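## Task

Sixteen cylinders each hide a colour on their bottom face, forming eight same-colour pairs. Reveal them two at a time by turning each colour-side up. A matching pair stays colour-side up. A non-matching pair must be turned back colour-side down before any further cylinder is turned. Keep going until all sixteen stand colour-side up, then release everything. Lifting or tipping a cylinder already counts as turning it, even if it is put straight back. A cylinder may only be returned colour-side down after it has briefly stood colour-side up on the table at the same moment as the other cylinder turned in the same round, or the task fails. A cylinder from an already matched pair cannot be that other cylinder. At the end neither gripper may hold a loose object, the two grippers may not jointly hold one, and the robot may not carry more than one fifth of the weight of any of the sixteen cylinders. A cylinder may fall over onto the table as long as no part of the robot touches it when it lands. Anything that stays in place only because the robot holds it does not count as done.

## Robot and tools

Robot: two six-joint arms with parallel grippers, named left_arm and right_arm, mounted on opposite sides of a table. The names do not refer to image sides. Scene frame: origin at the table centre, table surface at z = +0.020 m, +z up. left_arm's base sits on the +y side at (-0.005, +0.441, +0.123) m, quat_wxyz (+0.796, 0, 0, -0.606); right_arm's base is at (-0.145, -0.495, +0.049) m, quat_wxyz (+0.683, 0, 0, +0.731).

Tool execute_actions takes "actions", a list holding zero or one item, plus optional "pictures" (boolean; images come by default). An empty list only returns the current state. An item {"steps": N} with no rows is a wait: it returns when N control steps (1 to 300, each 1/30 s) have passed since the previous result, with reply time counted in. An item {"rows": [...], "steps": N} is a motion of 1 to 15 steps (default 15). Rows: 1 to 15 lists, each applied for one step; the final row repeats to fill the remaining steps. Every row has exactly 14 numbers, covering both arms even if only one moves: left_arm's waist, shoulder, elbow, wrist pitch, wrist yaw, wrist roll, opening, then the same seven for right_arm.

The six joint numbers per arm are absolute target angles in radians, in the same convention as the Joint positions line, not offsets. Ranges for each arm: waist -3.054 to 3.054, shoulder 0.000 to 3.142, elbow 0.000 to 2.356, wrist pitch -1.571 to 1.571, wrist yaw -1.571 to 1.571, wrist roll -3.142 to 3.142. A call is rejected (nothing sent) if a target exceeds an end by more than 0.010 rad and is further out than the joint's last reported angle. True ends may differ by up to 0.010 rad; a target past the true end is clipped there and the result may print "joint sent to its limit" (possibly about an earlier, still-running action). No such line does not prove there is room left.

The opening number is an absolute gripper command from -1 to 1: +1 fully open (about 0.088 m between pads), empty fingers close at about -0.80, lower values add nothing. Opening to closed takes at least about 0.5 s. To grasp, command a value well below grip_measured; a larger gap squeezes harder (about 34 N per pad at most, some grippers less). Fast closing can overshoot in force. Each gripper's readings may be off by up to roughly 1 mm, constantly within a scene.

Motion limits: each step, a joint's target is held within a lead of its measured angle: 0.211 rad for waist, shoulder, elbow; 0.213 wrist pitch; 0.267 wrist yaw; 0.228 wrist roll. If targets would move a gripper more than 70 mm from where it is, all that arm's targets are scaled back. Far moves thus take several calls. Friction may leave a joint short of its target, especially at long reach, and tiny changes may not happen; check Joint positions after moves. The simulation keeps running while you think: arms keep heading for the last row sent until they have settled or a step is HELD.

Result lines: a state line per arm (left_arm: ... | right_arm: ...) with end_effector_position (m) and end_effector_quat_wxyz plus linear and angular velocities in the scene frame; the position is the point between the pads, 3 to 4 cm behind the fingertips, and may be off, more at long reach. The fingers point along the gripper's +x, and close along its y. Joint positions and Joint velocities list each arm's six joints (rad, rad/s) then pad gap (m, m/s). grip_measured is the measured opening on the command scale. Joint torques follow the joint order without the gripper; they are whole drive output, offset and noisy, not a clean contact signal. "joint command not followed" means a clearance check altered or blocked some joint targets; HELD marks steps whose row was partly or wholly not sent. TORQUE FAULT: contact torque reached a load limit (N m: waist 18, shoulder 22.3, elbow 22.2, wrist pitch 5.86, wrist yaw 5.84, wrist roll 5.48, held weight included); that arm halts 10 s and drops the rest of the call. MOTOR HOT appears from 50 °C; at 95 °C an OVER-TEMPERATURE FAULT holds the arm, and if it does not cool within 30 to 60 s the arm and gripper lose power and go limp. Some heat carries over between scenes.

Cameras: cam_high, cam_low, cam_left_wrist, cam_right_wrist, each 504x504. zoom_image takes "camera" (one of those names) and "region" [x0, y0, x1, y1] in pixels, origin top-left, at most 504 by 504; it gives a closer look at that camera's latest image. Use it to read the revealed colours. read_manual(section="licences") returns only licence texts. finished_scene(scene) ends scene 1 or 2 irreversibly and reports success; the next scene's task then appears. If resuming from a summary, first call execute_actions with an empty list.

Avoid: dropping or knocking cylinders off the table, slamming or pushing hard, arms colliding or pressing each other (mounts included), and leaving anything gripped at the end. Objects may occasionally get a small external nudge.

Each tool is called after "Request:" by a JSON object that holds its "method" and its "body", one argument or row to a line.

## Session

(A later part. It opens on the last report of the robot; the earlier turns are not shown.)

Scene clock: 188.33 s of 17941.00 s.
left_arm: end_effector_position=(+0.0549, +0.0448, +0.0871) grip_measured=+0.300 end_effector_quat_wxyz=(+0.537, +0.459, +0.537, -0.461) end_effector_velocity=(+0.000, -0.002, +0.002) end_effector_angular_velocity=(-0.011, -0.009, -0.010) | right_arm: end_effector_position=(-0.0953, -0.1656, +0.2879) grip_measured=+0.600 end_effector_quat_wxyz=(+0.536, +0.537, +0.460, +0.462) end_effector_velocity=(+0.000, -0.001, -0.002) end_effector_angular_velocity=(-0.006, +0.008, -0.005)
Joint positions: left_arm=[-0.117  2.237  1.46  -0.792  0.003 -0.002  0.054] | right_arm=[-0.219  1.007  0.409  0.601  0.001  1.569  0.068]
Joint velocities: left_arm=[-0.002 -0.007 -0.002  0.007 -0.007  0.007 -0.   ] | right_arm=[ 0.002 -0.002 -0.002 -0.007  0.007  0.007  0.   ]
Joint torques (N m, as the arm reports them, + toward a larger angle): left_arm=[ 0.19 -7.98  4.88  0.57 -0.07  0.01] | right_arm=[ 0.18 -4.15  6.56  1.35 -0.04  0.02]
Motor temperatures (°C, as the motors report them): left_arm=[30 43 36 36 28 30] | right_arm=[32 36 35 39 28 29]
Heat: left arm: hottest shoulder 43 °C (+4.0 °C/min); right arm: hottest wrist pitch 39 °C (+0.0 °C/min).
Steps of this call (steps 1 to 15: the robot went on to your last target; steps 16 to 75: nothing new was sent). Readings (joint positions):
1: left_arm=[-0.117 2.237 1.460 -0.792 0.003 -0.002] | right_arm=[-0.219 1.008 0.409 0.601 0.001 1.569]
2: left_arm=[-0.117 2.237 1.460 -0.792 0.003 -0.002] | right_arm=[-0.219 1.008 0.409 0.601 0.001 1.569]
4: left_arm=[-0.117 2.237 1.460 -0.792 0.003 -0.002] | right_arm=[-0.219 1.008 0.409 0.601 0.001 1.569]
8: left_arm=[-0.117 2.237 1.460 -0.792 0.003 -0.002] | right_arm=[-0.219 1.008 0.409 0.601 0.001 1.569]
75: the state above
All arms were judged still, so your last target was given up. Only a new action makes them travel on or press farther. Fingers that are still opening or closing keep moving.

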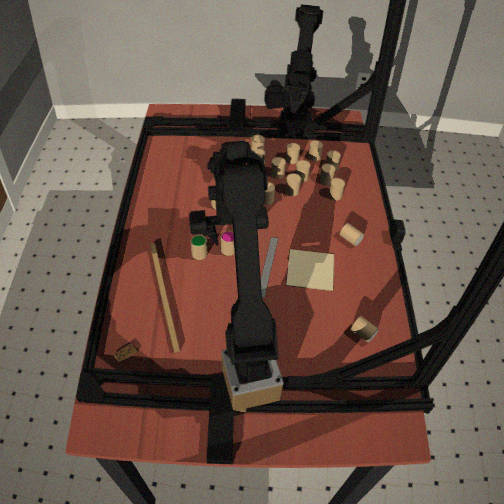

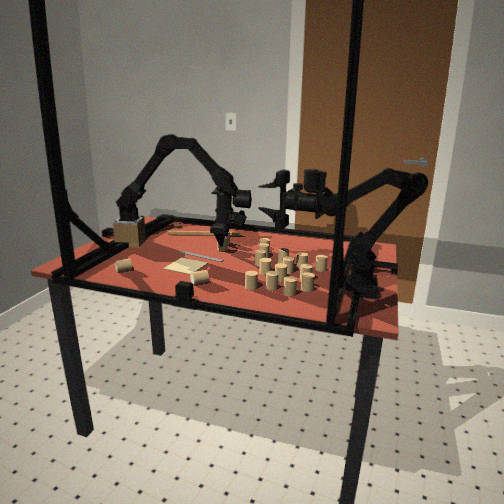

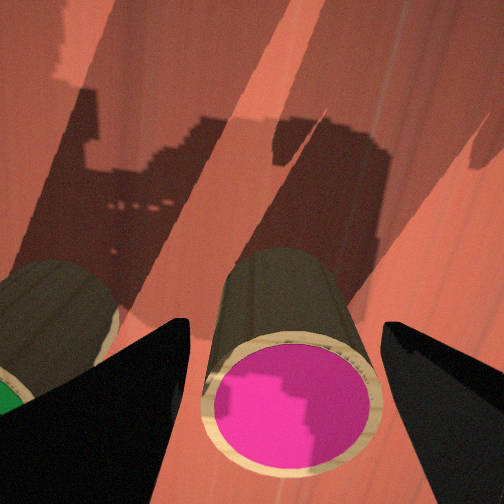

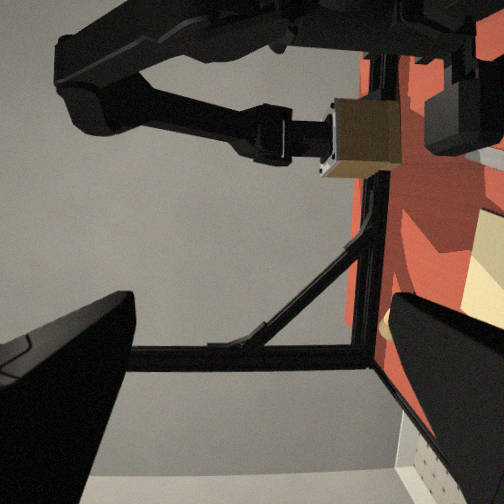

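Request:
{"method": "execute_actions", "body": {
  "actions": [
    {"rows":[[-0.115,2.245,1.455,-0.79,0,0,0.15,-0.217,1.0,0.4,0.6,0,1.571,0.6],[-0.115,2.245,1.455,-0.79,0,0,0.05,-0.217,1.0,0.4,0.6,0,1.571,0.6],[-0.115,2.245,1.455,-0.79,0,0,-0.05,-0.217,1.0,0.4,0.6,0,1.571,0.6],[-0.115,2.245,1.455,-0.79,0,0,-0.3,-0.217,1.0,0.4,0.6,0,1.571,0.6],[-0.115,2.245,1.455,-0.79,0,0,-0.3,-0.217,1.0,0.4,0.6,0,1.571,0.6],[-0.115,2.245,1.455,-0.79,0,0,-0.3,-0.217,1.0,0.4,0.6,0,1.571,0.6],[-0.115,2.245,1.455,-0.79,0,0,-0.3,-0.217,1.0,0.4,0.6,0,1.571,0.6],[-0.115,2.22,1.49,-0.85,0,0,-0.3,-0.217,1.0,0.4,0.6,0,1.571,0.6],[-0.115,2.19,1.52,-0.91,0,0,-0.3,-0.217,1.0,0.4,0.6,0,1.571,0.6],[-0.115,2.16,1.55,-0.97,0,0,-0.3,-0.217,1.0,0.4,0.6,0,1.571,0.6],[-0.115,2.11,1.6,-1.06,0,0,-0.3,-0.217,1.0,0.4,0.6,0,1.571,0.6]],"steps":15}
  ],
  "pictures": false
}}

Request:
{"method": "execute_actions", "body": {
  "actions": [
    {"rows":[[-0.42,1.0,0.5,0.5,0,0,-0.3,-0.217,1.0,0.4,0.6,0,1.571,0.6]],"steps":15}
  ],
  "pictures": false
}}

Request:
{"method": "execute_actions", "body": {
  "actions": [
    {"steps":8}
  ],
  "pictures": false
}}

Request:
{"method": "execute_actions", "body": {
  "actions": [
    {"rows":[[-0.42,1.477,0.39,1.09,0,0,-0.3,-0.217,1.41,0.70,0.704,0,1.571,0.6]],"steps":15}
  ],
  "pictures": false
}}

Request:
{"method": "execute_actions", "body": {
  "actions": [
    {"rows":[[-0.42,1.477,0.39,1.09,0,0,-0.3,-0.217,1.41,0.70,0.704,0,1.571,0.6],[-0.42,1.53,0.445,1.09,0,0,-0.3,-0.217,1.41,0.70,0.704,0,1.571,0.6],[-0.42,1.58,0.5,1.09,0,0,-0.3,-0.217,1.41,0.70,0.704,0,1.571,0.6],[-0.42,1.635,0.55,1.09,0,0,-0.3,-0.217,1.41,0.70,0.704,0,1.571,0.6],[-0.42,1.685,0.605,1.09,0,0,-0.3,-0.217,1.41,0.70,0.704,0,1.571,0.6],[-0.42,1.74,0.66,1.09,0,0,-0.3,-0.217,1.41,0.70,0.704,0,1.571,0.6],[-0.42,1.79,0.712,1.093,0,0,-0.3,-0.217,1.41,0.70,0.704,0,1.571,0.6]],"steps":15}
  ]
}}

Scene clock: 198.37 s of 17941.00 s.
left_arm: end_effector_position=(+0.0550, +0.0459, +0.1555) grip_measured=+0.019 end_effector_quat_wxyz=(+0.535, +0.461, +0.539, -0.459) end_effector_velocity=(+0.012, -0.106, +0.309) end_effector_angular_velocity=(-0.703, -0.101, +0.015) | right_arm: end_effector_position=(-0.0953, -0.1657, +0.2879) grip_measured=+0.600 end_effector_quat_wxyz=(+0.536, +0.537, +0.460, +0.462) end_effector_velocity=(-0.002, -0.000, -0.002) end_effector_angular_velocity=(-0.008, -0.006, +0.010)
Joint positions: left_arm=[-0.117  2.131  1.582 -1.028  0.002 -0.001  0.04 ] | right_arm=[-0.219  1.007  0.409  0.601  0.001  1.569  0.068]
Joint velocities: left_arm=[-0.007 -0.549  0.418 -0.256  0.007 -0.022  0.   ] | right_arm=[ 0.002 -0.002 -0.002 -0.007 -0.007 -0.007  0.   ]
Joint torques (N m, as the arm reports them, + toward a larger angle): left_arm=[ 0.16 -7.06  4.77 -0.12 -0.04  0.02] | right_arm=[ 0.13 -4.17  6.57  1.34 -0.05  0.04]
Motor temperatures (°C, as the motors report them): left_arm=[30 44 36 35 28 30] | right_arm=[31 36 35 39 28 29]
Heat: left arm: hottest shoulder 44 °C (+5.0 °C/min); right arm: hottest wrist pitch 39 °C (-1.0 °C/min).
Steps of this call (steps 1 to 90: nothing new was sent; then 6.53 s passed at rest; steps 91 to 105: all 15 steps of this action). Readings (joint positions):
91: left_arm=[-0.117 2.238 1.460 -0.792 0.003 -0.001] | right_arm=[-0.219 1.007 0.409 0.601 0.001 1.569]
92: left_arm=[-0.117 2.238 1.460 -0.792 0.003 -0.001] | right_arm=[-0.219 1.007 0.409 0.601 0.001 1.569]
94: left_arm=[-0.117 2.238 1.460 -0.792 0.003 -0.002] | right_arm=[-0.219 1.007 0.409 0.601 0.001 1.569]
98: left_arm=[-0.117 2.238 1.464 -0.802 0.002 -0.002] | right_arm=[-0.219 1.007 0.409 0.601 0.001 1.569]
105: the state above

Scene clock: 198.87 s of 17941.00 s.
left_arm: end_effector_position=(-0.0596, +0.0882, +0.2724) grip_measured=+0.018 end_effector_quat_wxyz=(+0.617, +0.240, +0.209, -0.720) end_effector_velocity=(+0.038, +0.221, +0.208) end_effector_angular_velocity=(-2.004, +0.285, +0.016) | right_arm: end_effector_position=(-0.0953, -0.1657, +0.2877) grip_measured=+0.600 end_effector_quat_wxyz=(+0.536, +0.536, +0.460, +0.462) end_effector_velocity=(-0.003, -0.000, -0.002) end_effector_angular_velocity=(-0.006, +0.008, +0.020)
Joint positions: left_arm=[-0.42   1.269  0.728 -0.106  0.004 -0.002  0.04 ] | right_arm=[-0.219  1.007  0.408  0.601  0.001  1.569  0.068]
Joint velocities: left_arm=[ 0.002 -1.956 -1.917  1.985 -0.022  0.007 -0.   ] | right_arm=[-0.002 -0.002 -0.002 -0.007 -0.022  0.007  0.   ]
Joint torques (N m, as the arm reports them, + toward a larger angle): left_arm=[ 0.04 -4.96  6.15  1.94 -0.1   0.01] | right_arm=[ 0.15 -4.05  6.53  1.35 -0.04  0.04]
Motor temperatures (°C, as the motors report them): left_arm=[30 44 36 35 28 30] | right_arm=[31 36 35 39 28 29]
Heat: left arm: hottest shoulder 44 °C (+5.0 °C/min); right arm: hottest wrist pitch 39 °C (-1.0 °C/min).
Steps of this call (steps 1 to 15: all 15 steps of this action). Readings (joint positions):
1: left_arm=[-0.125 2.092 1.561 -0.985 -0.007 -0.001] | right_arm=[-0.219 1.007 0.409 0.601 0.001 1.569]
2: left_arm=[-0.153 2.044 1.513 -0.926 -0.013 -0.001] | right_arm=[-0.219 1.007 0.409 0.601 0.001 1.569]
4: left_arm=[-0.244 1.950 1.415 -0.833 -0.012 -0.001] | right_arm=[-0.219 1.007 0.409 0.601 0.001 1.569]
8: left_arm=[-0.420 1.717 1.167 -0.569 0.007 -0.001] | right_arm=[-0.219 1.007 0.409 0.601 0.001 1.569]
15: the state above

Scene clock: 199.13 s of 17941.00 s.
left_arm: end_effector_position=(-0.0573, +0.1031, +0.3626) grip_measured=+0.018 end_effector_quat_wxyz=(+0.649, +0.039, +0.035, -0.759) end_effector_velocity=(-0.003, -0.007, +0.340) end_effector_angular_velocity=(-1.493, +0.235, -0.009) | right_arm: end_effector_position=(-0.0953, -0.1657, +0.2877) grip_measured=+0.600 end_effector_quat_wxyz=(+0.536, +0.536, +0.460, +0.462) end_effector_velocity=(-0.003, -0.000, -0.005) end_effector_angular_velocity=(-0.023, -0.004, +0.020)
Joint positions: left_arm=[-0.42   1.016  0.512  0.4    0.004 -0.002  0.04 ] | right_arm=[-0.219  1.007  0.408  0.601  0.001  1.569  0.068]
Joint velocities: left_arm=[-0.002 -0.164 -0.022  1.37   0.007 -0.007 -0.   ] | right_arm=[-0.002 -0.002 -0.002 -0.022 -0.022 -0.007 -0.001]
Joint torques (N m, as the arm reports them, + toward a larger angle): left_arm=[-0.01 -3.28  6.53  1.97 -0.11  0.03] | right_arm=[ 0.15 -4.12  6.58  1.33 -0.05  0.03]
Motor temperatures (°C, as the motors report them): left_arm=[30 44 36 35 28 30] | right_arm=[31 36 35 39 28 29]
Heat: left arm: hottest shoulder 44 °C (+5.0 °C/min); right arm: hottest wrist pitch 39 °C (-1.0 °C/min).
Steps of this call (steps 1 to 8: the robot went on to your last target). Readings (joint positions):
1: left_arm=[-0.420 1.204 0.664 -0.039 0.004 -0.002] | right_arm=[-0.219 1.007 0.408 0.601 0.001 1.569]
2: left_arm=[-0.420 1.140 0.608 0.021 0.004 -0.002] | right_arm=[-0.219 1.007 0.408 0.601 0.001 1.569]
4: left_arm=[-0.420 1.056 0.538 0.145 0.004 -0.002] | right_arm=[-0.219 1.007 0.408 0.601 0.001 1.569]
8: the state above

Scene clock: 199.63 s of 17941.00 s.
left_arm: end_effector_position=(-0.0631, +0.0651, +0.2990) grip_measured=+0.018 end_effector_quat_wxyz=(+0.650, +0.003, +0.004, -0.760) end_effector_velocity=(+0.004, -0.002, +0.006) end_effector_angular_velocity=(-0.035, +0.013, +0.024) | right_arm: end_effector_position=(-0.0824, -0.0808, +0.2962) grip_measured=+0.600 end_effector_quat_wxyz=(+0.539, +0.534, +0.463, +0.459) end_effector_velocity=(-0.002, -0.000, -0.002) end_effector_angular_velocity=(-0.006, +0.009, +0.019)
Joint positions: left_arm=[-0.42   1.472  0.388  1.075  0.004 -0.002  0.04 ] | right_arm=[-0.219  1.405  0.692  0.704  0.001  1.57   0.068]
Joint velocities: left_arm=[ 0.002  0.017  0.002  0.051 -0.022 -0.007  0.   ] | right_arm=[-0.002 -0.002 -0.002 -0.007 -0.022  0.007 -0.   ]
Joint torques (N m, as the arm reports them, + toward a larger angle): left_arm=[-0.01 -4.12  6.33  2.47 -0.11  0.04] | right_arm=[ 0.12 -5.42  7.92  1.41 -0.05  0.01]
Motor temperatures (°C, as the motors report them): left_arm=[30 44 36 35 28 30] | right_arm=[31 36 35 39 28 29]
Heat: left arm: hottest shoulder 44 °C (+5.1 °C/min); right arm: hottest wrist pitch 39 °C (-1.0 °C/min).
Steps of this call (steps 1 to 15: all 15 steps of this action). Readings (joint positions):
1: left_arm=[-0.420 1.040 0.498 0.477 0.004 -0.002] | right_arm=[-0.219 1.040 0.434 0.616 0.001 1.569]
2: left_arm=[-0.420 1.082 0.484 0.561 0.004 -0.002] | right_arm=[-0.219 1.102 0.485 0.646 0.001 1.569]
4: left_arm=[-0.420 1.206 0.446 0.677 0.004 -0.002] | right_arm=[-0.219 1.234 0.610 0.687 0.001 1.569]
8: left_arm=[-0.420 1.441 0.387 0.909 0.004 -0.002] | right_arm=[-0.219 1.370 0.692 0.699 0.001 1.570]
15: the state above

Scene clock: 200.13 s of 17941.00 s.
left_arm: end_effector_position=(-0.0753, -0.0155, +0.2971) grip_measured=+0.018 end_effector_quat_wxyz=(+0.650, -0.002, -0.001, -0.760) end_effector_velocity=(+0.001, -0.009, +0.016) end_effector_angular_velocity=(-0.047, -0.000, +0.020) | right_arm: end_effector_position=(-0.0824, -0.0808, +0.2962) grip_measured=+0.600 end_effector_quat_wxyz=(+0.539, +0.534, +0.463, +0.459) end_effector_velocity=(-0.002, +0.000, -0.000) end_effector_angular_velocity=(+0.001, -0.007, +0.020)
Joint positions: left_arm=[-0.42   1.783  0.699  1.089  0.004 -0.002  0.04 ] | right_arm=[-0.219  1.405  0.692  0.704  0.001  1.57   0.068]
Joint velocities: left_arm=[-0.002  0.007  0.046  0.007 -0.022  0.007 -0.   ] | right_arm=[-0.002  0.002 -0.002  0.007 -0.022 -0.007 -0.   ]
Joint torques (N m, as the arm reports them, + toward a larger angle): left_arm=[-0.03 -5.88  7.21  2.29 -0.1   0.04] | right_arm=[ 0.11 -5.4   7.97  1.46 -0.05  0.01]
Motor temperatures (°C, as the motors report them): left_arm=[30 44 36 35 28 30] | right_arm=[31 35 35 39 28 29]
Heat: left arm: hottest shoulder 44 °C (+5.0 °C/min); right arm: hottest wrist pitch 39 °C (-1.0 °C/min).
Steps of this call (steps 1 to 15: all 15 steps of this action). Readings (joint positions):
1: left_arm=[-0.420 1.473 0.388 1.078 0.004 -0.002] | right_arm=[-0.219 1.405 0.692 0.704 0.001 1.570]
2: left_arm=[-0.420 1.482 0.395 1.083 0.004 -0.002] | right_arm=[-0.219 1.405 0.692 0.704 0.001 1.570]
4: left_arm=[-0.420 1.537 0.451 1.086 0.004 -0.002] | right_arm=[-0.219 1.404 0.692 0.704 0.001 1.570]
8: left_arm=[-0.420 1.716 0.636 1.088 0.004 -0.002] | right_arm=[-0.219 1.405 0.692 0.704 0.001 1.570]
15: the state above

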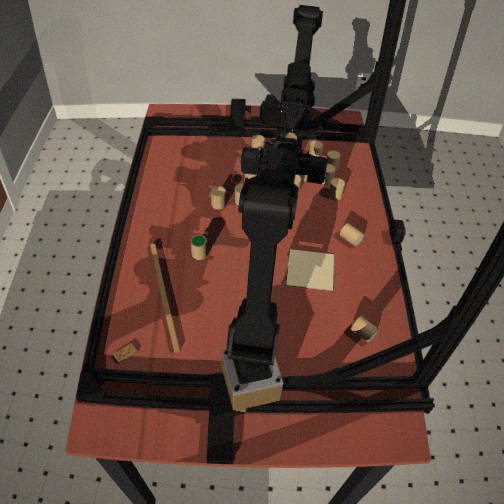

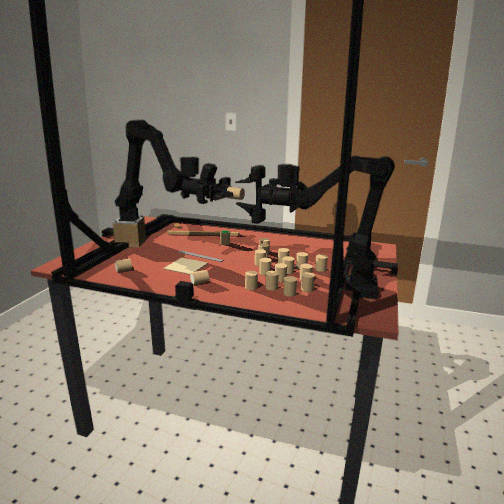

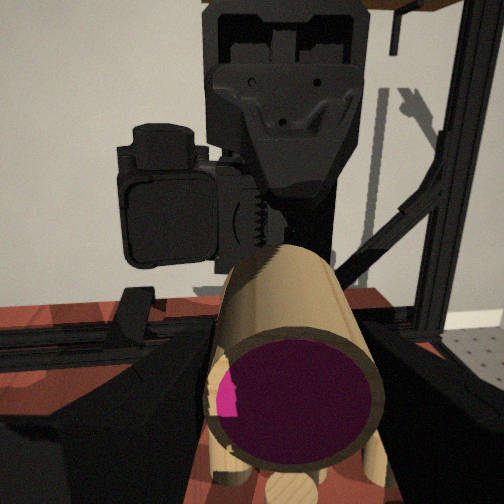

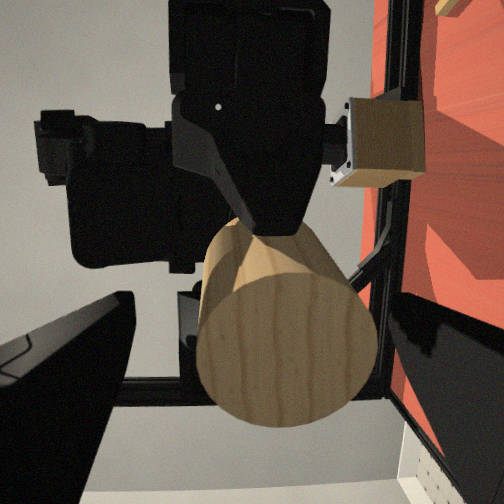

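Request:
{"method": "execute_actions", "body": {
  "actions": [
    {"rows":[[-0.428,1.79,0.712,1.1,0,0,-0.3,-0.217,1.41,0.70,0.704,0,1.571,0.45],[-0.428,1.79,0.712,1.1,0,0,-0.3,-0.217,1.41,0.70,0.704,0,1.571,0.3],[-0.428,1.79,0.712,1.1,0,0,-0.3,-0.217,1.41,0.70,0.704,0,1.571,0.2],[-0.428,1.79,0.712,1.1,0,0,-0.3,-0.217,1.41,0.70,0.704,0,1.571,0.1],[-0.428,1.79,0.712,1.1,0,0,-0.3,-0.217,1.41,0.70,0.704,0,1.571,0.03],[-0.428,1.79,0.712,1.1,0,0,-0.3,-0.217,1.41,0.70,0.704,0,1.571,-0.05],[-0.428,1.79,0.712,1.1,0,0,-0.3,-0.217,1.41,0.70,0.704,0,1.571,-0.3],[-0.428,1.79,0.712,1.1,0,0,-0.3,-0.217,1.41,0.70,0.704,0,1.571,-0.3],[-0.428,1.79,0.712,1.1,0,0,-0.3,-0.217,1.41,0.70,0.704,0,1.571,-0.3],[-0.428,1.79,0.712,1.1,0,0,-0.3,-0.217,1.41,0.70,0.704,0,1.571,-0.3],[-0.428,1.79,0.712,1.1,0,0,0.4,-0.217,1.41,0.70,0.704,0,1.571,-0.3]],"steps":15}
  ],
  "pictures": false
}}

Request:
{"method": "execute_actions", "body": {
  "actions": [
    {"rows":[[-0.428,1.79,0.712,1.1,0,0,0.4,-0.217,1.41,0.70,0.704,0,1.571,-0.3],[-0.428,1.7,0.62,1.09,0,0,0.4,-0.217,1.41,0.70,0.704,0,1.571,-0.3],[-0.428,1.64,0.56,1.09,0,0,0.4,-0.217,1.41,0.70,0.704,0,1.571,-0.3],[-0.428,1.58,0.5,1.09,0,0,0.4,-0.217,1.41,0.70,0.704,0,1.571,-0.3],[-0.428,1.52,0.44,1.09,0,0,0.4,-0.217,1.41,0.70,0.704,0,1.571,-0.3],[-0.428,1.477,0.39,1.09,0,0,0.4,-0.217,1.41,0.70,0.704,0,1.571,-0.3],[-0.428,1.477,0.39,1.09,0,0,0.4,-0.217,1.41,0.70,0.704,0,1.571,-0.3],[-0.428,1.477,0.39,1.09,0,0,0.4,-0.217,1.41,0.70,0.704,0,1.571,-0.3],[-0.428,1.477,0.39,1.09,0,0,0.4,-0.217,1.41,0.70,0.704,0,1.571,-0.3],[0.075,1.1,0.8,-1.04,0,0,0.4,0.047,1.3,1.3,-1.34,0,0,-0.3]],"steps":15}
  ],
  "pictures": false
}}

Request:
{"method": "execute_actions", "body": {
  "actions": [
    {"steps":24}
  ],
  "pictures": false
}}

Request:
{"method": "execute_actions", "body": {
  "actions": [
    {"rows":[[0.075,2.123,1.589,-1.037,0,0,0.4,0.047,2.03,1.80,-1.34,0,0,-0.3]],"steps":15}
  ],
  "pictures": false
}}

Request:
{"method": "execute_actions", "body": {
  "actions": [
    {"steps":10}
  ],
  "pictures": false
}}

Request:
{"method": "execute_actions", "body": {
  "actions": [
    {"rows":[[0.075,2.14,1.57,-1.0,0,0,0.4,0.047,2.04,1.765,-1.295,0,0,-0.3],[0.075,2.155,1.55,-0.965,0,0,0.4,0.047,2.05,1.73,-1.25,0,0,-0.3],[0.075,2.17,1.535,-0.93,0,0,0.4,0.047,2.058,1.695,-1.21,0,0,-0.3],[0.075,2.185,1.515,-0.9,0,0,0.4,0.047,2.066,1.66,-1.165,0,0,-0.3],[0.075,2.2,1.5,-0.865,0,0,0.4,0.047,2.074,1.625,-1.12,0,0,-0.3],[0.075,2.215,1.48,-0.825,0,0,0.4,0.047,2.082,1.59,-1.08,0,0,-0.3],[0.075,2.233,1.46,-0.788,0,0,0.4,0.047,2.09,1.555,-1.04,0,0,-0.3]],"steps":15}
  ]
}}

Scene clock: 210.97 s of 17941.00 s.
left_arm: end_effector_position=(-0.0779, -0.0163, +0.3007) grip_measured=+0.265 end_effector_quat_wxyz=(+0.648, -0.007, -0.005, -0.761) end_effector_velocity=(-0.000, -0.002, +0.007) end_effector_angular_velocity=(-0.021, +0.011, +0.005) | right_arm: end_effector_position=(-0.0826, -0.0806, +0.2963) grip_measured=+0.005 end_effector_quat_wxyz=(+0.539, +0.534, +0.463, +0.459) end_effector_velocity=(+0.002, -0.002, +0.000) end_effector_angular_velocity=(-0.006, -0.021, +0.000)
Joint positions: left_arm=[-0.425  1.785  0.704  1.099  0.004 -0.001  0.052] | right_arm=[-0.218  1.405  0.693  0.703  0.001  1.57   0.039]
Joint velocities: left_arm=[-0.002 -0.002  0.012  0.007 -0.007 -0.007  0.178] | right_arm=[-0.007 -0.007 -0.002 -0.007 -0.007 -0.022 -0.   ]
Joint torques (N m, as the arm reports them, + toward a larger angle): left_arm=[-0.22 -5.96  6.95  2.14 -0.07  0.03] | right_arm=[ 0.14 -5.49  7.99  1.48 -0.04  0.01]
Motor temperatures (°C, as the motors report them): left_arm=[30 43 37 37 28 30] | right_arm=[31 35 36 40 28 29]
Heat: left arm: hottest shoulder 43 °C (+4.0 °C/min); right arm: hottest wrist pitch 40 °C (+2.0 °C/min).
Steps of this call (steps 1 to 15: the robot went on to your last target; steps 16 to 310: nothing new was sent; steps 311 to 325: all 15 steps of this action). Readings (joint positions):
311: left_arm=[-0.420 1.785 0.703 1.091 0.004 -0.001] | right_arm=[-0.218 1.405 0.693 0.704 0.001 1.570]
312: left_arm=[-0.421 1.785 0.704 1.092 0.004 -0.001] | right_arm=[-0.218 1.405 0.693 0.704 0.001 1.570]
314: left_arm=[-0.424 1.785 0.704 1.095 0.004 -0.001] | right_arm=[-0.218 1.405 0.693 0.704 0.001 1.570]
318: left_arm=[-0.425 1.785 0.704 1.096 0.004 -0.001] | right_arm=[-0.218 1.405 0.693 0.703 0.001 1.570]
325: the state above

Scene clock: 211.47 s of 17941.00 s.
left_arm: end_effector_position=(-0.0009, +0.0449, +0.3807) grip_measured=+0.400 end_effector_quat_wxyz=(+0.708, -0.040, -0.040, -0.704) end_effector_velocity=(+0.381, +0.025, +0.547) end_effector_angular_velocity=(-0.911, -0.006, +0.966) | right_arm: end_effector_position=(-0.1587, -0.0678, +0.3434) grip_measured=+0.005 end_effector_quat_wxyz=(+0.559, +0.416, +0.448, +0.560) end_effector_velocity=(-0.391, +0.008, +0.406) end_effector_angular_velocity=(+0.091, -1.673, +1.006)
Joint positions: left_arm=[-0.254  1.348  0.575  0.886  0.01  -0.002  0.059] | right_arm=[-0.036  1.359  0.88   0.443  0.002  1.315  0.039]
Joint velocities: left_arm=[ 0.96  -0.916  0.94  -0.945 -0.007 -0.007  0.   ] | right_arm=[ 0.896 -0.315  1.375 -1.648 -0.051 -1.678 -0.   ]
Joint torques (N m, as the arm reports them, + toward a larger angle): left_arm=[ 0.09 -5.26  7.7   1.82 -0.13  0.  ] | right_arm=[-0.73 -8.47  9.71  1.65  0.01 -0.11]
Motor temperatures (°C, as the motors report them): left_arm=[30 43 37 37 28 30] | right_arm=[31 35 36 40 28 29]
Heat: left arm: hottest shoulder 43 °C (+4.1 °C/min); right arm: hottest wrist pitch 40 °C (+2.0 °C/min).
Steps of this call (steps 1 to 15: all 15 steps of this action). Readings (joint positions):
1: left_arm=[-0.425 1.785 0.705 1.099 0.004 -0.001] | right_arm=[-0.218 1.405 0.693 0.703 0.001 1.570]
2: left_arm=[-0.425 1.775 0.694 1.097 0.004 -0.001] | right_arm=[-0.218 1.405 0.693 0.703 0.001 1.570]
4: left_arm=[-0.425 1.705 0.617 1.090 0.004 -0.001] | right_arm=[-0.218 1.406 0.693 0.703 0.001 1.570]
8: left_arm=[-0.425 1.521 0.438 1.093 0.004 -0.001] | right_arm=[-0.218 1.406 0.693 0.703 0.001 1.570]
15: the state above

Scene clock: 212.27 s of 17941.00 s.
left_arm: end_effector_position=(+0.0939, +0.1619, +0.2827) grip_measured=+0.400 end_effector_quat_wxyz=(+0.745, +0.238, +0.338, -0.524) end_effector_velocity=(-0.109, +0.315, -0.293) end_effector_angular_velocity=(+1.920, +0.671, +0.018) | right_arm: end_effector_position=(-0.1782, -0.2069, +0.2712) grip_measured=+0.005 end_effector_quat_wxyz=(+0.567, -0.392, +0.356, +0.631) end_effector_velocity=(+0.041, -0.378, -0.185) end_effector_angular_velocity=(-1.919, -0.266, +0.118)
Joint positions: left_arm=[ 0.072  1.101  0.801 -0.552 -0.001 -0.001  0.059] | right_arm=[ 0.045  1.3    1.302 -1.118 -0.001  0.011  0.039]
Joint velocities: left_arm=[-0.002  0.002 -0.002 -2.029 -0.022 -0.007 -0.   ] | right_arm=[ 0.002 -0.002  0.002 -1.941 -0.007 -0.125  0.001]
Joint torques (N m, as the arm reports them, + toward a larger angle): left_arm=[ 0.2  -3.34  7.48  1.49  0.07  0.02] | right_arm=[ 0.15 -4.99  6.7   0.68 -0.02 -0.07]
Motor temperatures (°C, as the motors report them): left_arm=[30 43 37 37 28 30] | right_arm=[31 35 36 40 28 29]
Heat: left arm: hottest shoulder 43 °C (+4.0 °C/min); right arm: hottest wrist pitch 40 °C (+2.0 °C/min).
Steps of this call (steps 1 to 24: the robot went on to your last target). Readings (joint positions):
1: left_arm=[-0.222 1.318 0.606 0.854 0.010 -0.002] | right_arm=[-0.009 1.349 0.929 0.386 0.001 1.256]
2: left_arm=[-0.190 1.288 0.636 0.820 0.010 -0.002] | right_arm=[0.012 1.341 0.983 0.324 -0.001 1.192]
4: left_arm=[-0.116 1.227 0.691 0.740 0.009 -0.002] | right_arm=[0.037 1.330 1.105 0.191 -0.001 1.050]
8: left_arm=[0.045 1.120 0.782 0.505 -0.002 -0.002] | right_arm=[0.045 1.299 1.277 -0.057 -0.001 0.766]
24: the state above

Scene clock: 212.77 s of 17941.00 s.
left_arm: end_effector_position=(+0.1306, +0.0590, +0.2105) grip_measured=+0.400 end_effector_quat_wxyz=(+0.617, +0.378, +0.536, -0.434) end_effector_velocity=(+0.005, -0.014, -0.547) end_effector_angular_velocity=(+1.344, +0.470, -0.009) | right_arm: end_effector_position=(-0.1891, -0.1107, +0.1677) grip_measured=+0.005 end_effector_quat_wxyz=(+0.468, -0.531, +0.476, +0.522) end_effector_velocity=(+0.005, -0.024, -0.181) end_effector_angular_velocity=(-0.579, -0.073, +0.005)
Joint positions: left_arm=[ 0.072  1.985  1.578 -1.026 -0.001 -0.001  0.059] | right_arm=[ 0.045  2.036  1.785 -1.337 -0.001  0.003  0.039]
Joint velocities: left_arm=[-0.002  1.57   0.212 -0.066 -0.007  0.007 -0.   ] | right_arm=[-0.002  0.442 -0.076 -0.066  0.007 -0.007 -0.   ]
Joint torques (N m, as the arm reports them, + toward a larger angle): left_arm=[ 0.2  -5.8   5.66  0.07  0.07  0.02] | right_arm=[  0.12 -14.46   8.27  -0.09  -0.03  -0.08]
Motor temperatures (°C, as the motors report them): left_arm=[30 43 37 37 28 30] | right_arm=[31 35 36 40 28 29]
Heat: left arm: hottest shoulder 43 °C (+4.0 °C/min); right arm: hottest wrist pitch 40 °C (+2.0 °C/min).
Steps of this call (steps 1 to 15: all 15 steps of this action). Readings (joint positions):
1: left_arm=[0.072 1.135 0.834 -0.646 -0.001 -0.001] | right_arm=[0.045 1.332 1.334 -1.211 -0.001 0.008]
2: left_arm=[0.072 1.193 0.890 -0.711 -0.001 -0.001] | right_arm=[0.045 1.381 1.392 -1.266 -0.001 0.006]
4: left_arm=[0.072 1.328 1.024 -0.824 -0.001 -0.001] | right_arm=[0.045 1.502 1.523 -1.285 -0.001 0.005]
8: left_arm=[0.072 1.578 1.276 -0.996 -0.001 -0.001] | right_arm=[0.045 1.744 1.746 -1.320 -0.001 0.004]
15: the state above

Scene clock: 213.10 s of 17941.00 s.
left_arm: end_effector_position=(+0.1280, +0.0662, +0.1560) grip_measured=+0.400 end_effector_quat_wxyz=(+0.574, +0.410, +0.582, -0.404) end_effector_velocity=(+0.003, -0.015, +0.027) end_effector_angular_velocity=(-0.073, -0.034, -0.000) | right_arm: end_effector_position=(-0.1893, -0.1094, +0.1679) grip_measured=+0.005 end_effector_quat_wxyz=(+0.468, -0.531, +0.476, +0.523) end_effector_velocity=(+0.002, -0.002, +0.000) end_effector_angular_velocity=(-0.008, +0.007, -0.000)
Joint positions: left_arm=[ 0.072  2.13   1.583 -1.037 -0.001 -0.001  0.059] | right_arm=[ 0.045  2.04   1.793 -1.339 -0.001  0.003  0.039]
Joint velocities: left_arm=[-0.007 -0.042  0.046 -0.007 -0.007 -0.007 -0.   ] | right_arm=[-0.007 -0.002 -0.002 -0.007 -0.007 -0.007 -0.   ]
Joint torques (N m, as the arm reports them, + toward a larger angle): left_arm=[ 0.19 -9.05  6.54  0.44  0.06  0.01] | right_arm=[  0.14 -11.29   6.92   0.01  -0.02  -0.09]
Motor temperatures (°C, as the motors report them): left_arm=[30 43 37 37 28 30] | right_arm=[31 35 36 40 28 29]
Heat: left arm: hottest shoulder 43 °C (+4.0 °C/min); right arm: hottest wrist pitch 40 °C (+2.0 °C/min).
Steps of this call (steps 1 to 10: the robot went on to your last target). Readings (joint positions):
1: left_arm=[0.072 2.032 1.582 -1.027 -0.001 -0.001] | right_arm=[0.045 2.045 1.784 -1.338 -0.001 0.003]
2: left_arm=[0.072 2.073 1.582 -1.032 -0.001 -0.001] | right_arm=[0.045 2.047 1.784 -1.339 -0.001 0.003]
4: left_arm=[0.072 2.126 1.575 -1.038 -0.001 -0.001] | right_arm=[0.045 2.044 1.788 -1.339 -0.001 0.003]
8: left_arm=[0.072 2.135 1.578 -1.038 -0.001 -0.001] | right_arm=[0.045 2.041 1.793 -1.339 -0.001 0.003]
10: the state above

Scene clock: 213.60 s of 17941.00 s.
left_arm: end_effector_position=(+0.1287, +0.0642, +0.0864) grip_measured=+0.400 end_effector_quat_wxyz=(+0.578, +0.408, +0.578, -0.407) end_effector_velocity=(+0.006, -0.024, -0.001) end_effector_angular_velocity=(-0.115, -0.033, +0.005) | right_arm: end_effector_position=(-0.1896, -0.1067, +0.0895) grip_measured=+0.005 end_effector_quat_wxyz=(+0.470, -0.529, +0.474, +0.524) end_effector_velocity=(-0.004, +0.017, +0.000) end_effector_angular_velocity=(+0.078, +0.031, -0.010)
Joint positions: left_arm=[ 0.072  2.238  1.458 -0.792 -0.001 -0.001  0.059] | right_arm=[ 0.045  2.093  1.556 -1.043 -0.001  0.003  0.039]
Joint velocities: left_arm=[-0.002 -0.002 -0.007  0.125  0.007 -0.007 -0.   ] | right_arm=[-0.002 -0.002 -0.002  0.081 -0.022  0.007 -0.   ]
Joint torques (N m, as the arm reports them, + toward a larger angle): left_arm=[ 0.21 -9.33  5.76  0.46  0.06  0.02] | right_arm=[  0.17 -10.63   5.97   0.04  -0.03  -0.07]
Motor temperatures (°C, as the motors report them): left_arm=[30 43 37 37 28 30] | right_arm=[31 35 36 40 28 29]
Heat: left arm: hottest shoulder 43 °C (+4.1 °C/min); right arm: hottest wrist pitch 40 °C (+2.0 °C/min).
Steps of this call (steps 1 to 15: all 15 steps of this action). Readings (joint positions):
1: left_arm=[0.072 2.130 1.583 -1.032 -0.001 -0.001] | right_arm=[0.045 2.040 1.790 -1.332 -0.001 0.003]
2: left_arm=[0.072 2.130 1.578 -1.012 -0.001 -0.001] | right_arm=[0.045 2.040 1.780 -1.308 -0.001 0.003]
4: left_arm=[0.072 2.139 1.559 -0.958 -0.001 -0.001] | right_arm=[0.045 2.041 1.741 -1.239 -0.001 0.003]
8: left_arm=[0.072 2.192 1.498 -0.837 -0.001 -0.001] | right_arm=[0.045 2.060 1.615 -1.097 -0.001 0.003]
15: the state above

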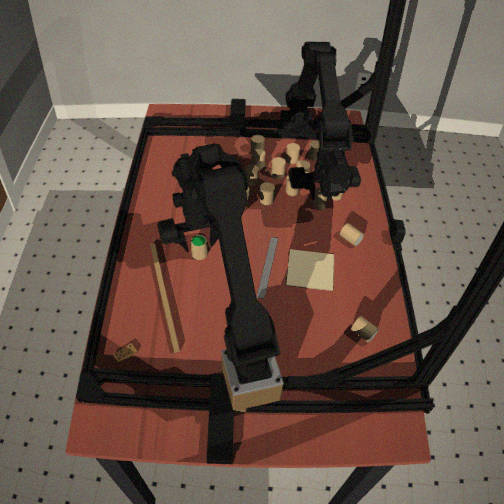

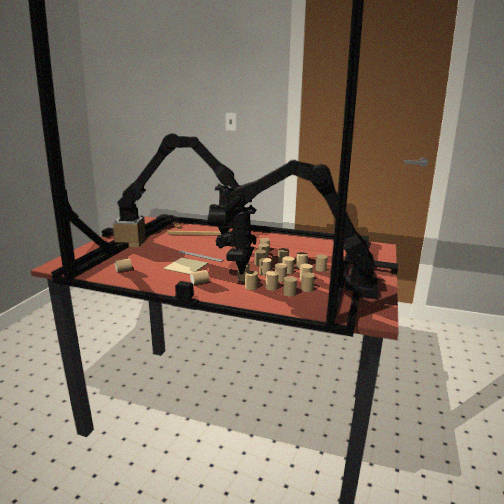

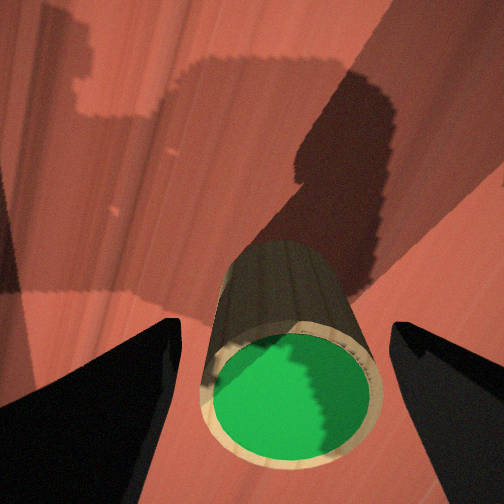

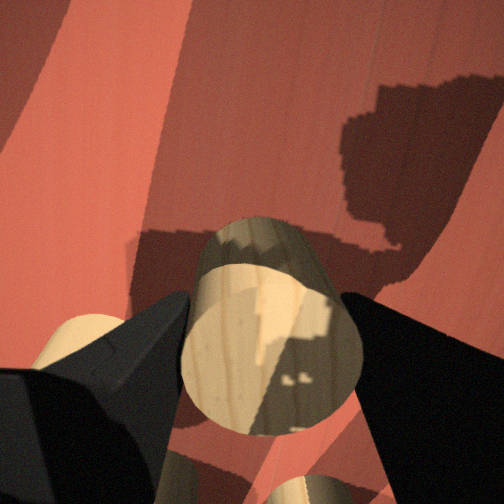

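Request:
{"method": "execute_actions", "body": {
  "actions": [
    {"rows":[[0.075,2.238,1.46,-0.783,0,0,0.25,0.047,2.1,1.543,-1.03,0,0,-0.3],[0.075,2.238,1.46,-0.783,0,0,0.15,0.047,2.1,1.543,-1.03,0,0,-0.3],[0.075,2.238,1.46,-0.783,0,0,0.05,0.047,2.1,1.543,-1.03,0,0,-0.3],[0.075,2.238,1.46,-0.783,0,0,-0.05,0.047,2.1,1.543,-1.03,0,0,-0.3],[0.075,2.238,1.46,-0.783,0,0,-0.3,0.047,2.1,1.543,-1.03,0,0,-0.3],[0.075,2.238,1.46,-0.783,0,0,-0.3,0.047,2.1,1.543,-1.03,0,0,-0.3],[0.075,2.238,1.46,-0.783,0,0,-0.3,0.047,2.1,1.543,-1.03,0,0,0.0],[0.075,2.238,1.46,-0.783,0,0,-0.3,0.047,2.1,1.543,-1.03,0,0,0.07],[0.075,2.22,1.49,-0.85,0,0,-0.3,0.047,2.1,1.543,-1.03,0,0,0.27],[0.075,2.19,1.52,-0.91,0,0,-0.3,0.047,2.1,1.543,-1.03,0,0,0.27],[0.075,2.16,1.55,-0.97,0,0,-0.3,0.047,2.1,1.543,-1.03,0,0,0.27],[0.075,2.11,1.6,-1.06,0,0,-0.3,0.047,2.1,1.543,-1.03,0,0,0.27]],"steps":15}
  ],
  "pictures": false
}}

Request:
{"method": "execute_actions", "body": {
  "actions": [
    {"rows":[[0.075,2.11,1.6,-1.06,0,0,-0.3,0.047,2.08,1.61,-1.11,0,0,0.27],[-0.428,1.0,0.5,0.5,0,0,-0.3,0.047,2.06,1.67,-1.19,0,0,0.27],[-0.428,1.0,0.5,0.5,0,0,-0.3,0.047,2.04,1.74,-1.27,0,0,0.27],[-0.428,1.0,0.5,0.5,0,0,-0.3,0.047,2.03,1.8,-1.34,0,0,0.27],[-0.428,1.0,0.5,0.5,0,0,-0.3,0.047,2.03,1.8,-1.34,0,0,0.27],[-0.428,1.0,0.5,0.5,0,0,-0.3,0.047,2.03,1.8,-1.34,0,0,0.27],[-0.428,1.0,0.5,0.5,0,0,-0.3,0.047,2.03,1.8,-1.34,0,0,0.27],[-0.428,1.0,0.5,0.5,0,0,-0.3,-0.217,1.3,1.3,0,0,1.571,0.6]],"steps":15}
  ],
  "pictures": false
}}

Request:
{"method": "execute_actions", "body": {
  "actions": [
    {"steps":14}
  ],
  "pictures": false
}}

Request:
{"method": "execute_actions", "body": {
  "actions": [
    {"rows":[[-0.428,1.477,0.39,1.09,0,0,-0.3,-0.217,1.404,0.70,0.704,0,1.571,0.6]],"steps":15}
  ],
  "pictures": false
}}

Request:
{"method": "execute_actions", "body": {
  "actions": [
    {"rows":[[-0.428,1.477,0.39,1.09,0,0,-0.3,-0.217,1.404,0.70,0.704,0,1.571,0.6],[-0.428,1.477,0.39,1.09,0,0,-0.3,-0.217,1.404,0.70,0.704,0,1.571,0.6],[-0.428,1.53,0.445,1.09,0,0,-0.3,-0.217,1.404,0.70,0.704,0,1.571,0.6],[-0.428,1.58,0.5,1.09,0,0,-0.3,-0.217,1.404,0.70,0.704,0,1.571,0.6],[-0.428,1.635,0.55,1.09,0,0,-0.3,-0.217,1.404,0.70,0.704,0,1.571,0.6],[-0.428,1.685,0.605,1.09,0,0,-0.3,-0.217,1.404,0.70,0.704,0,1.571,0.6],[-0.428,1.74,0.66,1.095,0,0,-0.3,-0.217,1.404,0.70,0.704,0,1.571,0.6],[-0.428,1.79,0.715,1.1,0,0,-0.3,-0.217,1.404,0.70,0.704,0,1.571,0.6]],"steps":15}
  ],
  "pictures": false
}}

Request:
{"method": "execute_actions", "body": {
  "actions": [
    {"steps":8}
  ]
}}

Scene clock: 226.50 s of 17941.00 s.
left_arm: end_effector_position=(+0.1273, +0.0685, +0.1441) grip_measured=+0.019 end_effector_quat_wxyz=(+0.569, +0.414, +0.587, -0.400) end_effector_velocity=(+0.050, -0.139, +0.372) end_effector_angular_velocity=(-0.832, -0.305, +0.005) | right_arm: end_effector_position=(-0.1899, -0.1057, +0.0883) grip_measured=+0.246 end_effector_quat_wxyz=(+0.471, -0.527, +0.472, +0.526) end_effector_velocity=(-0.001, -0.006, +0.000) end_effector_angular_velocity=(-0.023, +0.005, +0.010)
Joint positions: left_arm=[ 0.073  2.151  1.566 -1.018 -0.001 -0.001  0.04 ] | right_arm=[ 0.045  2.093  1.551 -1.032 -0.001  0.003  0.051]
Joint velocities: left_arm=[-0.002 -0.667  0.52  -0.3   -0.007 -0.007  0.   ] | right_arm=[ 0.002 -0.002 -0.002 -0.022 -0.007 -0.007  0.014]
Joint torques (N m, as the arm reports them, + toward a larger angle): left_arm=[ 0.18 -8.37  5.86  0.02  0.06  0.01] | right_arm=[ 0.2  -9.43  5.19  0.21 -0.02 -0.05]
Motor temperatures (°C, as the motors report them): left_arm=[30 46 37 35 28 30] | right_arm=[31 38 36 38 28 29]
Heat: left arm: hottest shoulder 46 °C (+5.0 °C/min); right arm: hottest shoulder 38 °C (+0.0 °C/min).
Steps of this call (steps 1 to 15: the robot went on to your last target; steps 16 to 372: nothing new was sent; steps 373 to 387: all 15 steps of this action). Readings (joint positions):
373: left_arm=[0.073 2.237 1.459 -0.789 -0.001 -0.001] | right_arm=[0.045 2.093 1.555 -1.039 -0.001 0.003]
374: left_arm=[0.073 2.237 1.459 -0.787 -0.001 -0.001] | right_arm=[0.045 2.093 1.554 -1.036 -0.001 0.003]
376: left_arm=[0.073 2.237 1.459 -0.786 -0.001 -0.001] | right_arm=[0.045 2.093 1.553 -1.034 -0.001 0.003]
380: left_arm=[0.073 2.237 1.459 -0.785 -0.001 -0.001] | right_arm=[0.045 2.093 1.552 -1.033 -0.001 0.003]
387: the state above

Scene clock: 227.00 s of 17941.00 s.
left_arm: end_effector_position=(-0.0673, +0.0766, +0.2593) grip_measured=+0.018 end_effector_quat_wxyz=(+0.598, +0.282, +0.241, -0.710) end_effector_velocity=(+0.063, +0.188, +0.233) end_effector_angular_velocity=(-1.983, +0.301, +0.092) | right_arm: end_effector_position=(-0.0811, -0.1119, +0.2160) grip_measured=+0.587 end_effector_quat_wxyz=(+0.718, -0.163, +0.519, +0.434) end_effector_velocity=(+0.089, -0.005, +0.394) end_effector_angular_velocity=(+2.448, +0.586, -2.066)
Joint positions: left_arm=[-0.435  1.383  0.836 -0.214  0.006 -0.001  0.04 ] | right_arm=[-0.231  1.631  1.365 -0.825  0.008  0.506  0.068]
Joint velocities: left_arm=[ 0.071 -1.932 -1.883  1.956 -0.037  0.007 -0.001] | right_arm=[-0.237 -1.668 -1.131  1.766 -0.022  2.073  0.008]
Joint torques (N m, as the arm reports them, + toward a larger angle): left_arm=[ 0.52 -5.54  6.    1.79 -0.17  0.03] | right_arm=[  2.74 -10.89   8.85   1.69  -0.25   0.  ]
Motor temperatures (°C, as the motors report them): left_arm=[30 46 36 35 28 30] | right_arm=[32 38 36 38 28 29]
Heat: left arm: hottest shoulder 46 °C (+5.1 °C/min); right arm: hottest shoulder 38 °C (+0.0 °C/min).
Steps of this call (steps 1 to 15: all 15 steps of this action). Readings (joint positions):
1: left_arm=[0.073 2.132 1.582 -1.027 -0.001 -0.001] | right_arm=[0.045 2.093 1.558 -1.046 -0.001 0.003]
2: left_arm=[0.064 2.090 1.557 -0.979 -0.009 -0.001] | right_arm=[0.045 2.093 1.580 -1.091 -0.001 0.003]
4: left_arm=[-0.008 1.995 1.460 -0.879 -0.014 -0.001] | right_arm=[0.045 2.091 1.657 -1.209 -0.001 0.003]
8: left_arm=[-0.221 1.806 1.264 -0.666 -0.007 -0.001] | right_arm=[0.036 2.016 1.740 -1.248 -0.010 0.045]
15: the state above

Scene clock: 227.47 s of 17941.00 s.
left_arm: end_effector_position=(-0.0599, +0.1046, +0.3842) grip_measured=+0.019 end_effector_quat_wxyz=(+0.647, +0.004, +0.004, -0.762) end_effector_velocity=(+0.002, +0.003, +0.017) end_effector_angular_velocity=(-0.119, +0.012, +0.010) | right_arm: end_effector_position=(-0.0834, -0.0894, +0.4666) grip_measured=+0.600 end_effector_quat_wxyz=(+0.578, +0.492, +0.433, +0.486) end_effector_velocity=(-0.002, +0.002, +0.112) end_effector_angular_velocity=(+0.807, +1.781, -0.033)
Joint positions: left_arm=[-0.428  1.002  0.511  0.48   0.005 -0.001  0.04 ] | right_arm=[-0.219  1.297  1.316 -0.042  0.003  1.43   0.068]
Joint velocities: left_arm=[ 0.002 -0.007 -0.042  0.154 -0.007  0.007  0.   ] | right_arm=[ 0.002 -0.007 -0.017  0.535 -0.007  1.883 -0.   ]
Joint torques (N m, as the arm reports them, + toward a larger angle): left_arm=[ 0.02 -3.09  6.7   2.27 -0.12  0.03] | right_arm=[ 0.04 -5.18  5.99  1.43 -0.12  0.1 ]
Motor temperatures (°C, as the motors report them): left_arm=[30 46 37 35 28 30] | right_arm=[32 38 36 38 28 29]
Heat: left arm: hottest shoulder 46 °C (+5.0 °C/min); right arm: hottest shoulder 38 °C (+0.0 °C/min).
Steps of this call (steps 1 to 14: the robot went on to your last target). Readings (joint positions):
1: left_arm=[-0.432 1.319 0.774 -0.149 0.006 -0.001] | right_arm=[-0.234 1.578 1.336 -0.765 0.007 0.573]
2: left_arm=[-0.430 1.255 0.711 -0.082 0.005 -0.001] | right_arm=[-0.231 1.531 1.322 -0.709 0.006 0.632]
4: left_arm=[-0.428 1.130 0.596 0.042 0.005 -0.001] | right_arm=[-0.223 1.443 1.318 -0.605 0.004 0.738]
8: left_arm=[-0.428 1.027 0.515 0.301 0.005 -0.001] | right_arm=[-0.219 1.319 1.317 -0.338 0.003 1.013]
14: the state above

Scene clock: 227.97 s of 17941.00 s.
left_arm: end_effector_position=(-0.0661, +0.0661, +0.2993) grip_measured=+0.019 end_effector_quat_wxyz=(+0.647, +0.002, +0.003, -0.762) end_effector_velocity=(-0.000, -0.002, -0.004) end_effector_angular_velocity=(-0.001, +0.008, -0.005) | right_arm: end_effector_position=(-0.0818, -0.0785, +0.2925) grip_measured=+0.600 end_effector_quat_wxyz=(+0.545, +0.529, +0.468, +0.452) end_effector_velocity=(+0.002, +0.001, +0.085) end_effector_angular_velocity=(+0.399, -0.054, -0.010)
Joint positions: left_arm=[-0.428  1.471  0.386  1.079  0.005 -0.001  0.04 ] | right_arm=[-0.219  1.412  0.704  0.676  0.003  1.568  0.068]
Joint velocities: left_arm=[ 0.002  0.032 -0.002  0.037  0.007 -0.007  0.   ] | right_arm=[-0.002  0.002 -0.012  0.418  0.007  0.007 -0.   ]
Joint torques (N m, as the arm reports them, + toward a larger angle): left_arm=[ 0.   -4.02  6.49  2.4  -0.13  0.02] | right_arm=[ 0.15 -7.06  7.13  1.71 -0.13  0.05]
Motor temperatures (°C, as the motors report them): left_arm=[30 46 37 36 28 30] | right_arm=[32 38 36 38 28 29]
Heat: left arm: hottest shoulder 46 °C (+5.0 °C/min); right arm: hottest shoulder 38 °C (+0.0 °C/min).
Steps of this call (steps 1 to 15: all 15 steps of this action). Readings (joint positions):
1: left_arm=[-0.428 1.031 0.493 0.539 0.005 -0.001] | right_arm=[-0.219 1.303 1.296 0.006 0.003 1.469]
2: left_arm=[-0.428 1.077 0.473 0.624 0.005 -0.001] | right_arm=[-0.219 1.306 1.265 0.063 0.003 1.489]
4: left_arm=[-0.428 1.203 0.437 0.741 0.005 -0.001] | right_arm=[-0.219 1.325 1.188 0.160 0.003 1.522]
8: left_arm=[-0.428 1.438 0.389 0.969 0.005 -0.001] | right_arm=[-0.219 1.386 0.962 0.403 0.003 1.557]
15: the state above

Scene clock: 228.47 s of 17941.00 s.
left_arm: end_effector_position=(-0.0790, -0.0151, +0.2995) grip_measured=+0.019 end_effector_quat_wxyz=(+0.647, -0.005, -0.004, -0.762) end_effector_velocity=(-0.000, -0.014, +0.007) end_effector_angular_velocity=(-0.025, +0.012, +0.019) | right_arm: end_effector_position=(-0.0818, -0.0788, +0.2992) grip_measured=+0.600 end_effector_quat_wxyz=(+0.538, +0.535, +0.460, +0.460) end_effector_velocity=(-0.002, -0.000, -0.002) end_effector_angular_velocity=(-0.011, -0.021, +0.020)
Joint positions: left_arm=[-0.428  1.782  0.7    1.095  0.005 -0.001  0.04 ] | right_arm=[-0.219  1.41   0.704  0.702  0.003  1.568  0.068]
Joint velocities: left_arm=[-0.002  0.042  0.061  0.007 -0.022 -0.007 -0.   ] | right_arm=[-0.002 -0.002 -0.002 -0.007 -0.022 -0.022 -0.   ]
Joint torques (N m, as the arm reports them, + toward a larger angle): left_arm=[ 0.02 -5.97  7.28  2.35 -0.11  0.02] | right_arm=[ 0.1  -6.72  6.83  1.53 -0.09  0.06]
Motor temperatures (°C, as the motors report them): left_arm=[30 46 37 36 28 30] | right_arm=[32 38 36 38 28 29]
Heat: left arm: hottest shoulder 46 °C (+5.0 °C/min); right arm: hottest shoulder 38 °C (+0.0 °C/min).
Steps of this call (steps 1 to 15: all 15 steps of this action). Readings (joint positions):
1: left_arm=[-0.428 1.472 0.386 1.081 0.005 -0.001] | right_arm=[-0.219 1.412 0.704 0.689 0.003 1.568]
2: left_arm=[-0.428 1.473 0.386 1.083 0.005 -0.001] | right_arm=[-0.219 1.411 0.704 0.696 0.003 1.568]
4: left_arm=[-0.428 1.503 0.415 1.087 0.005 -0.001] | right_arm=[-0.219 1.410 0.704 0.698 0.003 1.568]
8: left_arm=[-0.428 1.676 0.594 1.091 0.005 -0.001] | right_arm=[-0.219 1.410 0.704 0.702 0.003 1.568]
15: the state above

Scene clock: 228.73 s of 17941.00 s.
left_arm: end_effector_position=(-0.0792, -0.0162, +0.3012) grip_measured=+0.019 end_effector_quat_wxyz=(+0.647, -0.007, -0.005, -0.762) end_effector_velocity=(-0.002, +0.001, -0.004) end_effector_angular_velocity=(+0.013, +0.005, -0.000) | right_arm: end_effector_position=(-0.0818, -0.0788, +0.2995) grip_measured=+0.600 end_effector_quat_wxyz=(+0.538, +0.535, +0.460, +0.460) end_effector_velocity=(-0.000, +0.000, -0.000) end_effector_angular_velocity=(+0.001, -0.008, +0.005)
Joint positions: left_arm=[-0.428  1.784  0.705  1.097  0.005 -0.001  0.04 ] | right_arm=[-0.219  1.409  0.704  0.703  0.003  1.568  0.068]
Joint velocities: left_arm=[-0.007  0.002 -0.002 -0.007 -0.007 -0.007 -0.   ] | right_arm=[-0.002  0.002 -0.002  0.007 -0.007 -0.007 -0.   ]
Joint torques (N m, as the arm reports them, + toward a larger angle): left_arm=[ 0.02 -5.89  7.28  2.27 -0.11  0.03] | right_arm=[ 0.1  -6.71  6.77  1.52 -0.11  0.08]
Motor temperatures (°C, as the motors report them): left_arm=[30 46 37 36 28 30] | right_arm=[32 38 36 38 28 29]
Heat: left arm: hottest shoulder 46 °C (+5.0 °C/min); right arm: hottest shoulder 38 °C (+0.0 °C/min).
Steps of this call (steps 1 to 8: the robot went on to your last target). Readings (joint positions):
1: left_arm=[-0.428 1.783 0.702 1.095 0.005 -0.001] | right_arm=[-0.219 1.410 0.704 0.702 0.003 1.568]
2: left_arm=[-0.428 1.784 0.703 1.096 0.005 -0.001] | right_arm=[-0.219 1.410 0.704 0.703 0.003 1.568]
4: left_arm=[-0.428 1.784 0.705 1.097 0.005 -0.001] | right_arm=[-0.219 1.410 0.704 0.702 0.003 1.568]
8: the state above

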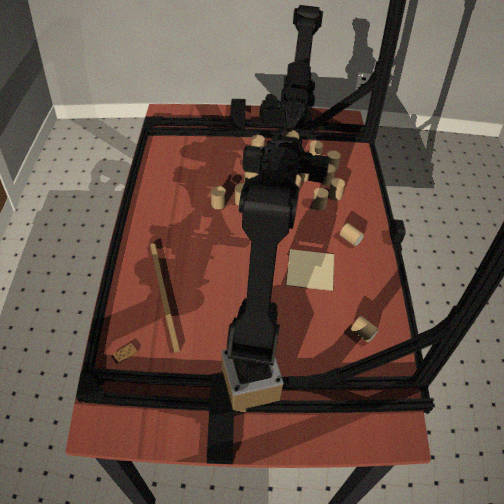

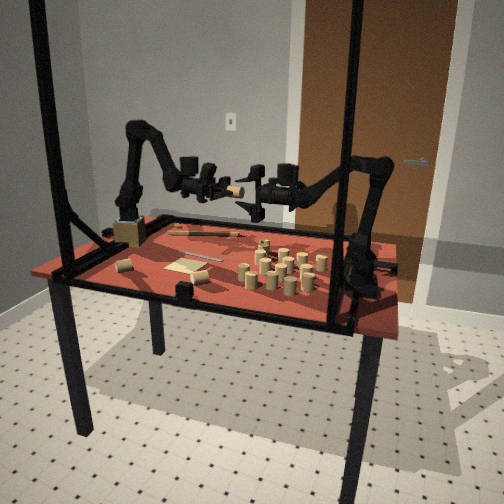

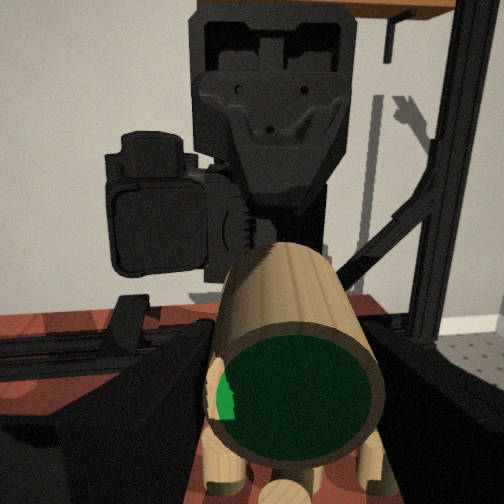

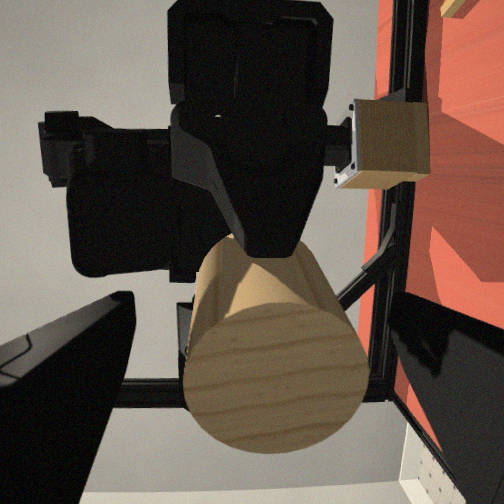

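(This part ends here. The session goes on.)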